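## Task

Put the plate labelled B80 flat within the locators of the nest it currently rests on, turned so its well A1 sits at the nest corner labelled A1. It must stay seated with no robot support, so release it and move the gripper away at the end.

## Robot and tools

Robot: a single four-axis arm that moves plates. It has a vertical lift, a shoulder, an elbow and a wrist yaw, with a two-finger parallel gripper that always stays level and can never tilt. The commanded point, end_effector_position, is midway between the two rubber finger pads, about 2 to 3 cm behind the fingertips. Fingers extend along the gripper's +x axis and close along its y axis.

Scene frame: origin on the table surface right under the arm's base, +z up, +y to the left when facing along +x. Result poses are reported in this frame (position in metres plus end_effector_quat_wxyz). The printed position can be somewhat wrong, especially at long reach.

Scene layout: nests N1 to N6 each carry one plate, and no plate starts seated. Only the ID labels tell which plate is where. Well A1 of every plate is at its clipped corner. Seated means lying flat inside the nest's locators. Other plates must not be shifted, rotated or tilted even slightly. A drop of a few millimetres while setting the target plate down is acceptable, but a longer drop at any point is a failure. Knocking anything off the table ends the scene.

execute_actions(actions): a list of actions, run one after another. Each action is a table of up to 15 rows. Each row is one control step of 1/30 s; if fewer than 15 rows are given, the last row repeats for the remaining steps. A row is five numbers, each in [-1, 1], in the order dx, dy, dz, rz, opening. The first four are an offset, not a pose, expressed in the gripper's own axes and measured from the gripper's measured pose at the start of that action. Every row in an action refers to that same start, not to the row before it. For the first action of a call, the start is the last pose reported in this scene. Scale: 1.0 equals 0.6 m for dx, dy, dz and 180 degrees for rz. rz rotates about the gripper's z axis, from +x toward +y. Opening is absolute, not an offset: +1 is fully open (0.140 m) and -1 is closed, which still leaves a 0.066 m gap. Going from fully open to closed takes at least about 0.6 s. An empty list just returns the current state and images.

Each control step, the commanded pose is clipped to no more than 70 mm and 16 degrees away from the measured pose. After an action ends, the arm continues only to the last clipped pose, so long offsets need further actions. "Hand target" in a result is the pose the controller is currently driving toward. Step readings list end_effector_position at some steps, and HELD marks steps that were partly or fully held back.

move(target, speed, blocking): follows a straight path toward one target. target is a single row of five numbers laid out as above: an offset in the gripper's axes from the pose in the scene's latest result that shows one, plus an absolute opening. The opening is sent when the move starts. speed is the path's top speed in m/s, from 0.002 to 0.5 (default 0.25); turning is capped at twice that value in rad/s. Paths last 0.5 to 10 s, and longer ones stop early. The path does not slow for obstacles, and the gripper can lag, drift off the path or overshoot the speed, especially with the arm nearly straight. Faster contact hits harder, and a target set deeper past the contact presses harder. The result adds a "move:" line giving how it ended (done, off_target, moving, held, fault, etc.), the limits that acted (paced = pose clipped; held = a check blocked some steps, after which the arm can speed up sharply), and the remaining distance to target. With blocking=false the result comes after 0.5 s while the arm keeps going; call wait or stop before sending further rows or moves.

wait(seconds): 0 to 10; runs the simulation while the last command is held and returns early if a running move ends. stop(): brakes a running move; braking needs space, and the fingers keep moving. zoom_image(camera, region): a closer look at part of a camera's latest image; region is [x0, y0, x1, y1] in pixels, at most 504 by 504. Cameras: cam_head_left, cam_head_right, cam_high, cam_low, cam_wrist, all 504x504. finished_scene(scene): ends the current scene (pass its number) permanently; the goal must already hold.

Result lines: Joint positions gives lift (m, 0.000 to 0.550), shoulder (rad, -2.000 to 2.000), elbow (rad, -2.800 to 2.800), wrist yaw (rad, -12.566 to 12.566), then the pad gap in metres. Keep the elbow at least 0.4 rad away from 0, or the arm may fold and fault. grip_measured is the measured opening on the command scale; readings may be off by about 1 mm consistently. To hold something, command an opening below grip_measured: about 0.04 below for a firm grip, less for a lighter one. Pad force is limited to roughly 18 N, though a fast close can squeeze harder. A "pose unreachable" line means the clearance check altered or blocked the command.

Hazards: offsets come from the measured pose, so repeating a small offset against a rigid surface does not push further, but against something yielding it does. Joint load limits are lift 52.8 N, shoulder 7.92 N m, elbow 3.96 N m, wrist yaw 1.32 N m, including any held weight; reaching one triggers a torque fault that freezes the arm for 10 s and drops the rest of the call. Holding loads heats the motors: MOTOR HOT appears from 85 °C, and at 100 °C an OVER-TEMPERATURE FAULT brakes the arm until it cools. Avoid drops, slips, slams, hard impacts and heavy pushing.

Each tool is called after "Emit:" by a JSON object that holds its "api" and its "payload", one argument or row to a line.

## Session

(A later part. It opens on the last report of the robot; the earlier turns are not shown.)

Emit:
{"api": "execute_actions", "payload": {
  "actions": [
    [[0,0.004,0,0,0.2],[0,0.006,0,0,0.2],[0,0.006,0,0,0.2],[0,0.006,0,0,0.2],[0,0.006,0,0,0.2],[0,0.006,0,0,0.2],[0,0.006,0.01,0,0.2],[0,0.006,0.02,0,0.2],[0,0.006,0.03,0,0.2],[0,0.006,0.04,0,0.2],[0,0.006,0.05,0,0.2]]
  ]
}}

Emit:
{"api": "move", "payload": {
  "target": [-0.13, 0, 0.07, 0, 0.6],
  "speed": 0.3
}}

Emit:
{"api": "zoom_image", "payload": {
  "camera": "cam_wrist",
  "region": [130, 170, 400, 400]
}}

Emit:
{"api": "zoom_image", "payload": {
  "camera": "cam_low",
  "region": [0, 310, 80, 360]
}}

Scene clock: 198.67 s.
end_effector_position=(+0.5533, -0.3880, +0.0633) grip_measured=+0.20 end_effector_quat_wxyz=(+0.924, +0.000, +0.000, -0.383)
Joint positions: [ 0.058 -0.176  1.762 -2.372  0.11 ]
Hand target: +0.553, -0.388, +0.063; +0.924, +0.000, +0.000, -0.383
Off the commanded pose: 0.000 m, 0 deg.
Step readings (end_effector_position):
0: (+0.5506, -0.3906, +0.0331)
1: (+0.5506, -0.3906, +0.0331)
2: (+0.5511, -0.3900, +0.0331)
4: (+0.5534, -0.3878, +0.0331)
8: (+0.5533, -0.3879, +0.0340)
15: end_effector_position above

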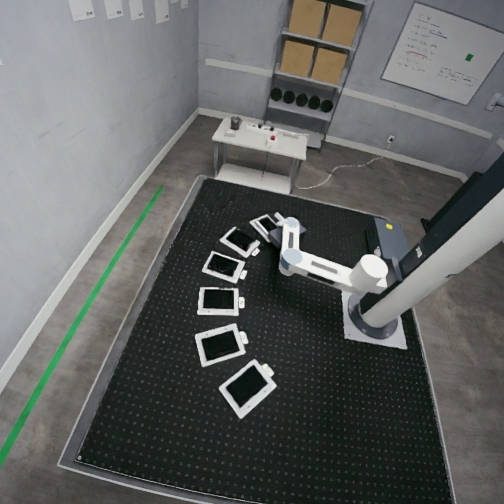

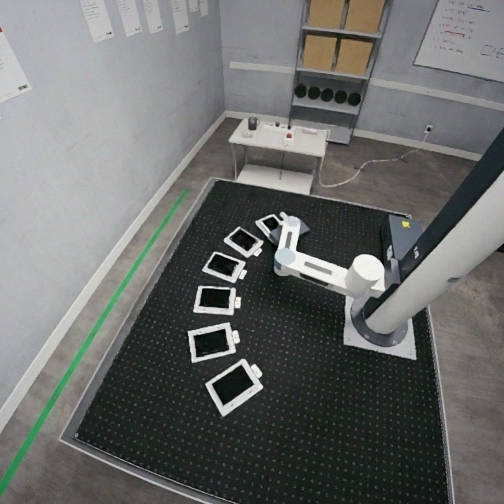

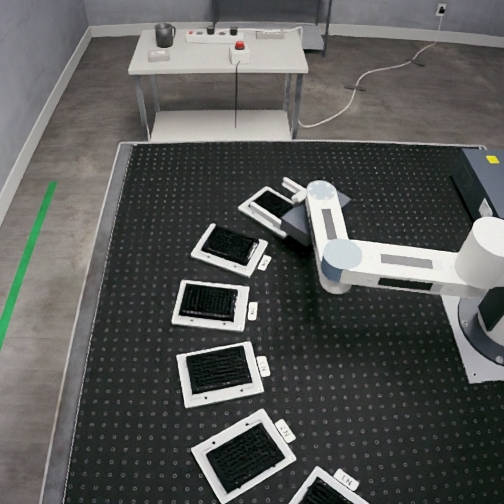

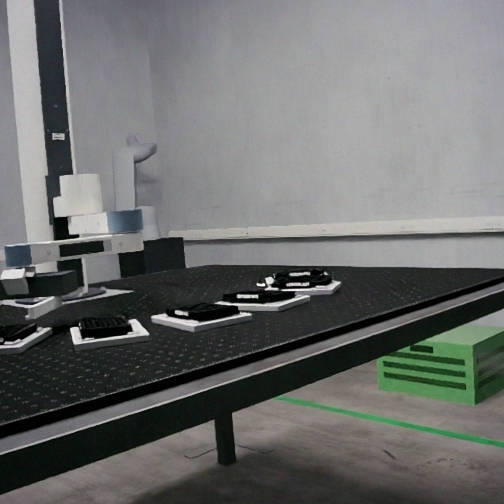

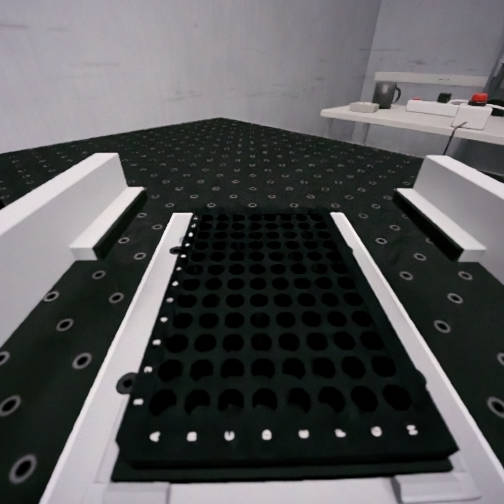

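Scene clock: 199.43 s.
end_effector_position=(+0.4981, -0.3328, +0.1054) grip_measured=+0.60 end_effector_quat_wxyz=(+0.924, +0.000, +0.000, -0.383)
Joint positions: [ 0.1   -0.001  1.337 -2.123  0.125]
Hand target: +0.498, -0.333, +0.105; +0.924, +0.000, +0.000, -0.383
Off the commanded pose: 0.000 m, 0 deg.
move: done

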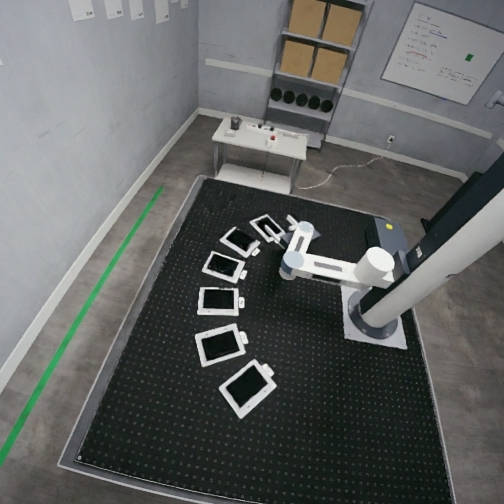

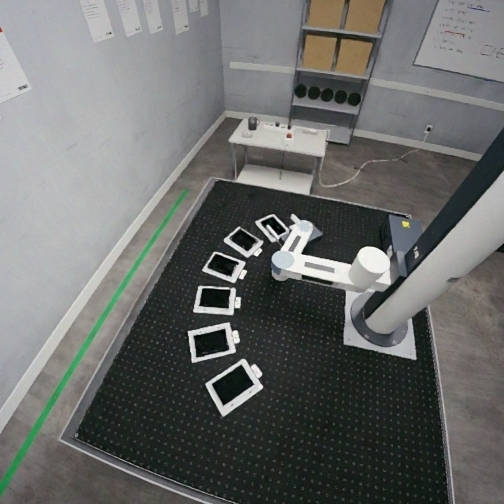

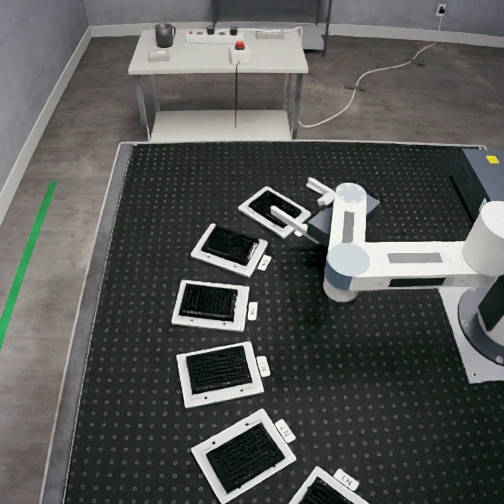

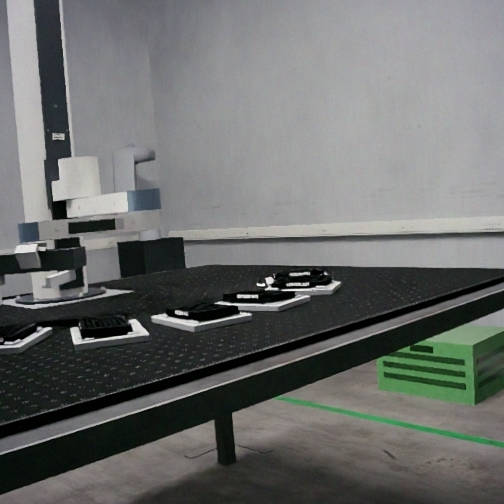

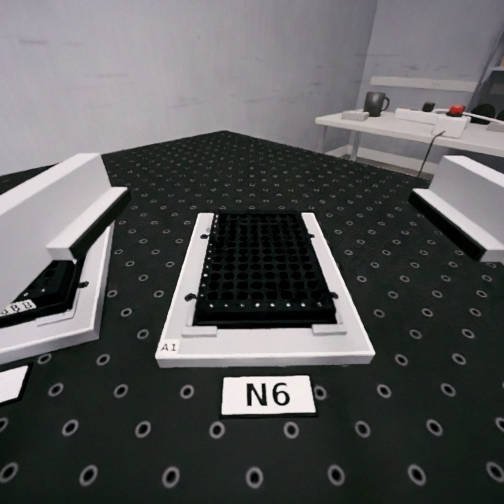

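Region (130, 170, 400, 400) of cam_wrist's 504x504 image, scaled by 1.867, with more detail than that image has; it fills the top 429 rows of this view, and the rest is white.

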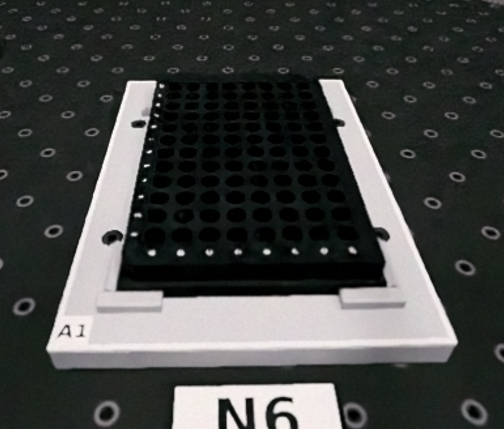

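Region (0, 310, 80, 360) of cam_low's 504x504 image, scaled by 6.300, with more detail than that image has; it fills the top 315 rows of this view, and the rest is white.

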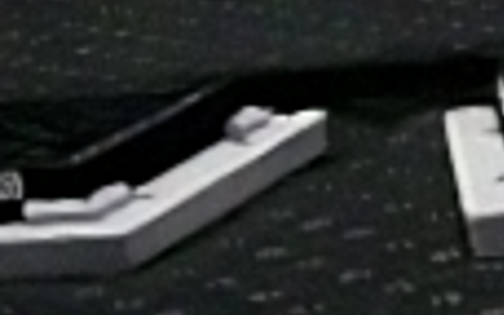

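The plate looks seated, so I'm moving the gripper further clear.

Emit:
{"api": "move", "payload": {
  "target": [-0.12, 0, 0.1, 0, 1],
  "speed": 0.4
}}

Emit:
{"api": "zoom_image", "payload": {
  "camera": "cam_high",
  "region": [230, 175, 320, 245]
}}

Scene clock: 205.87 s.
end_effector_position=(+0.4471, -0.2819, +0.1654) grip_measured=+0.99 end_effector_quat_wxyz=(+0.924, +0.000, +0.000, -0.383)
Joint positions: [ 0.16   0.119  1.    -1.906  0.14 ]
Hand target: +0.447, -0.282, +0.165; +0.924, +0.000, +0.000, -0.383
Off the commanded pose: 0.000 m, 0 deg.
move: done

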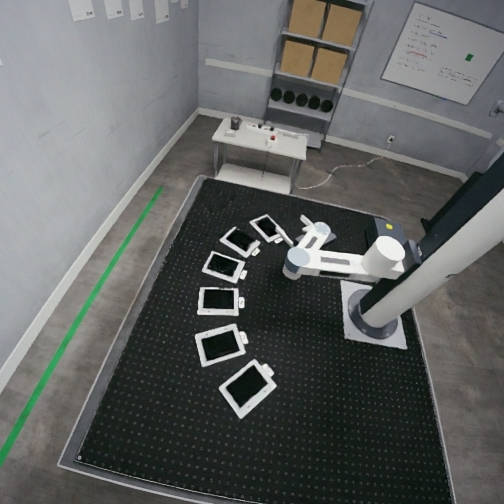

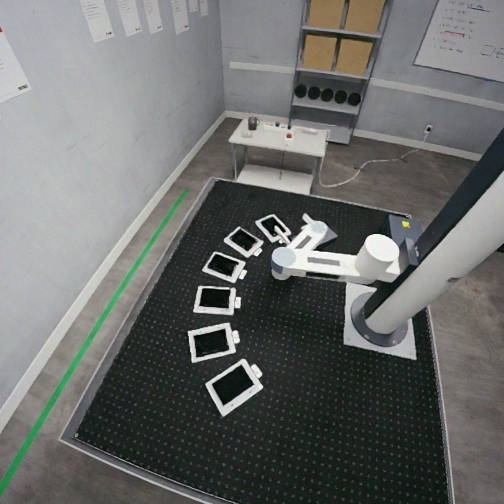

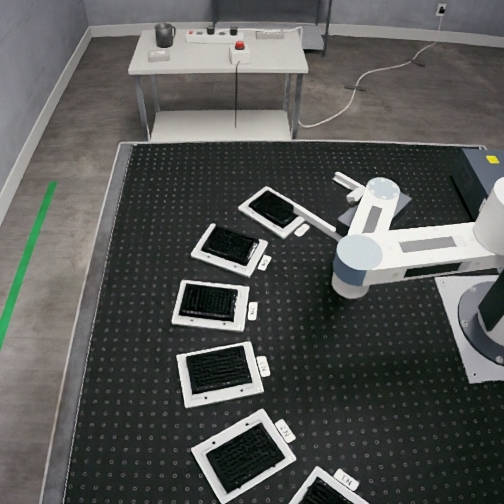

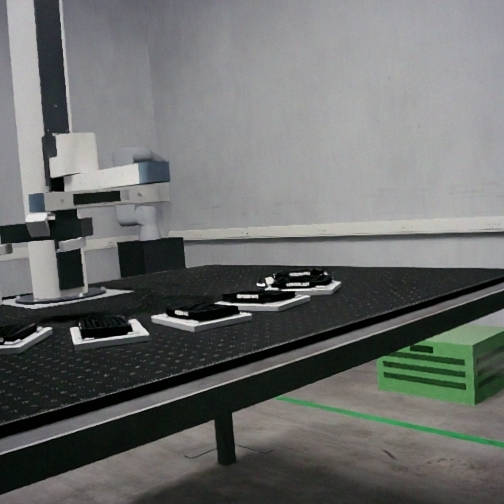

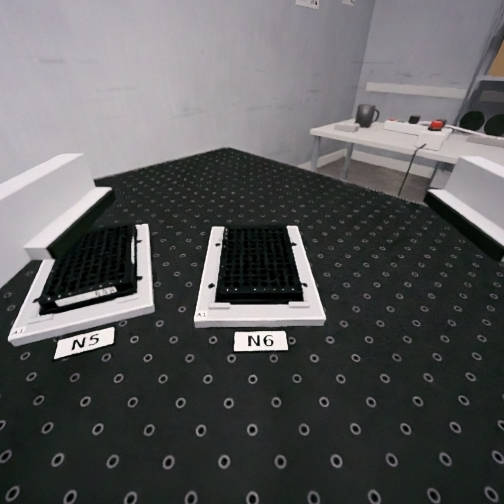

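Region (230, 175, 320, 245) of cam_high's 504x504 image, scaled by 5.600, with more detail than that image has.

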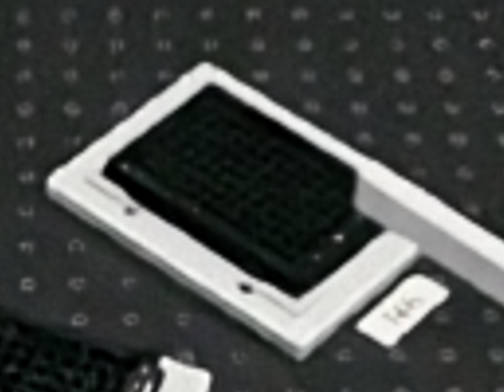

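Emit:
{"api": "finished_scene", "payload": {
  "scene": 1
}}

The scene is finished: the task was done.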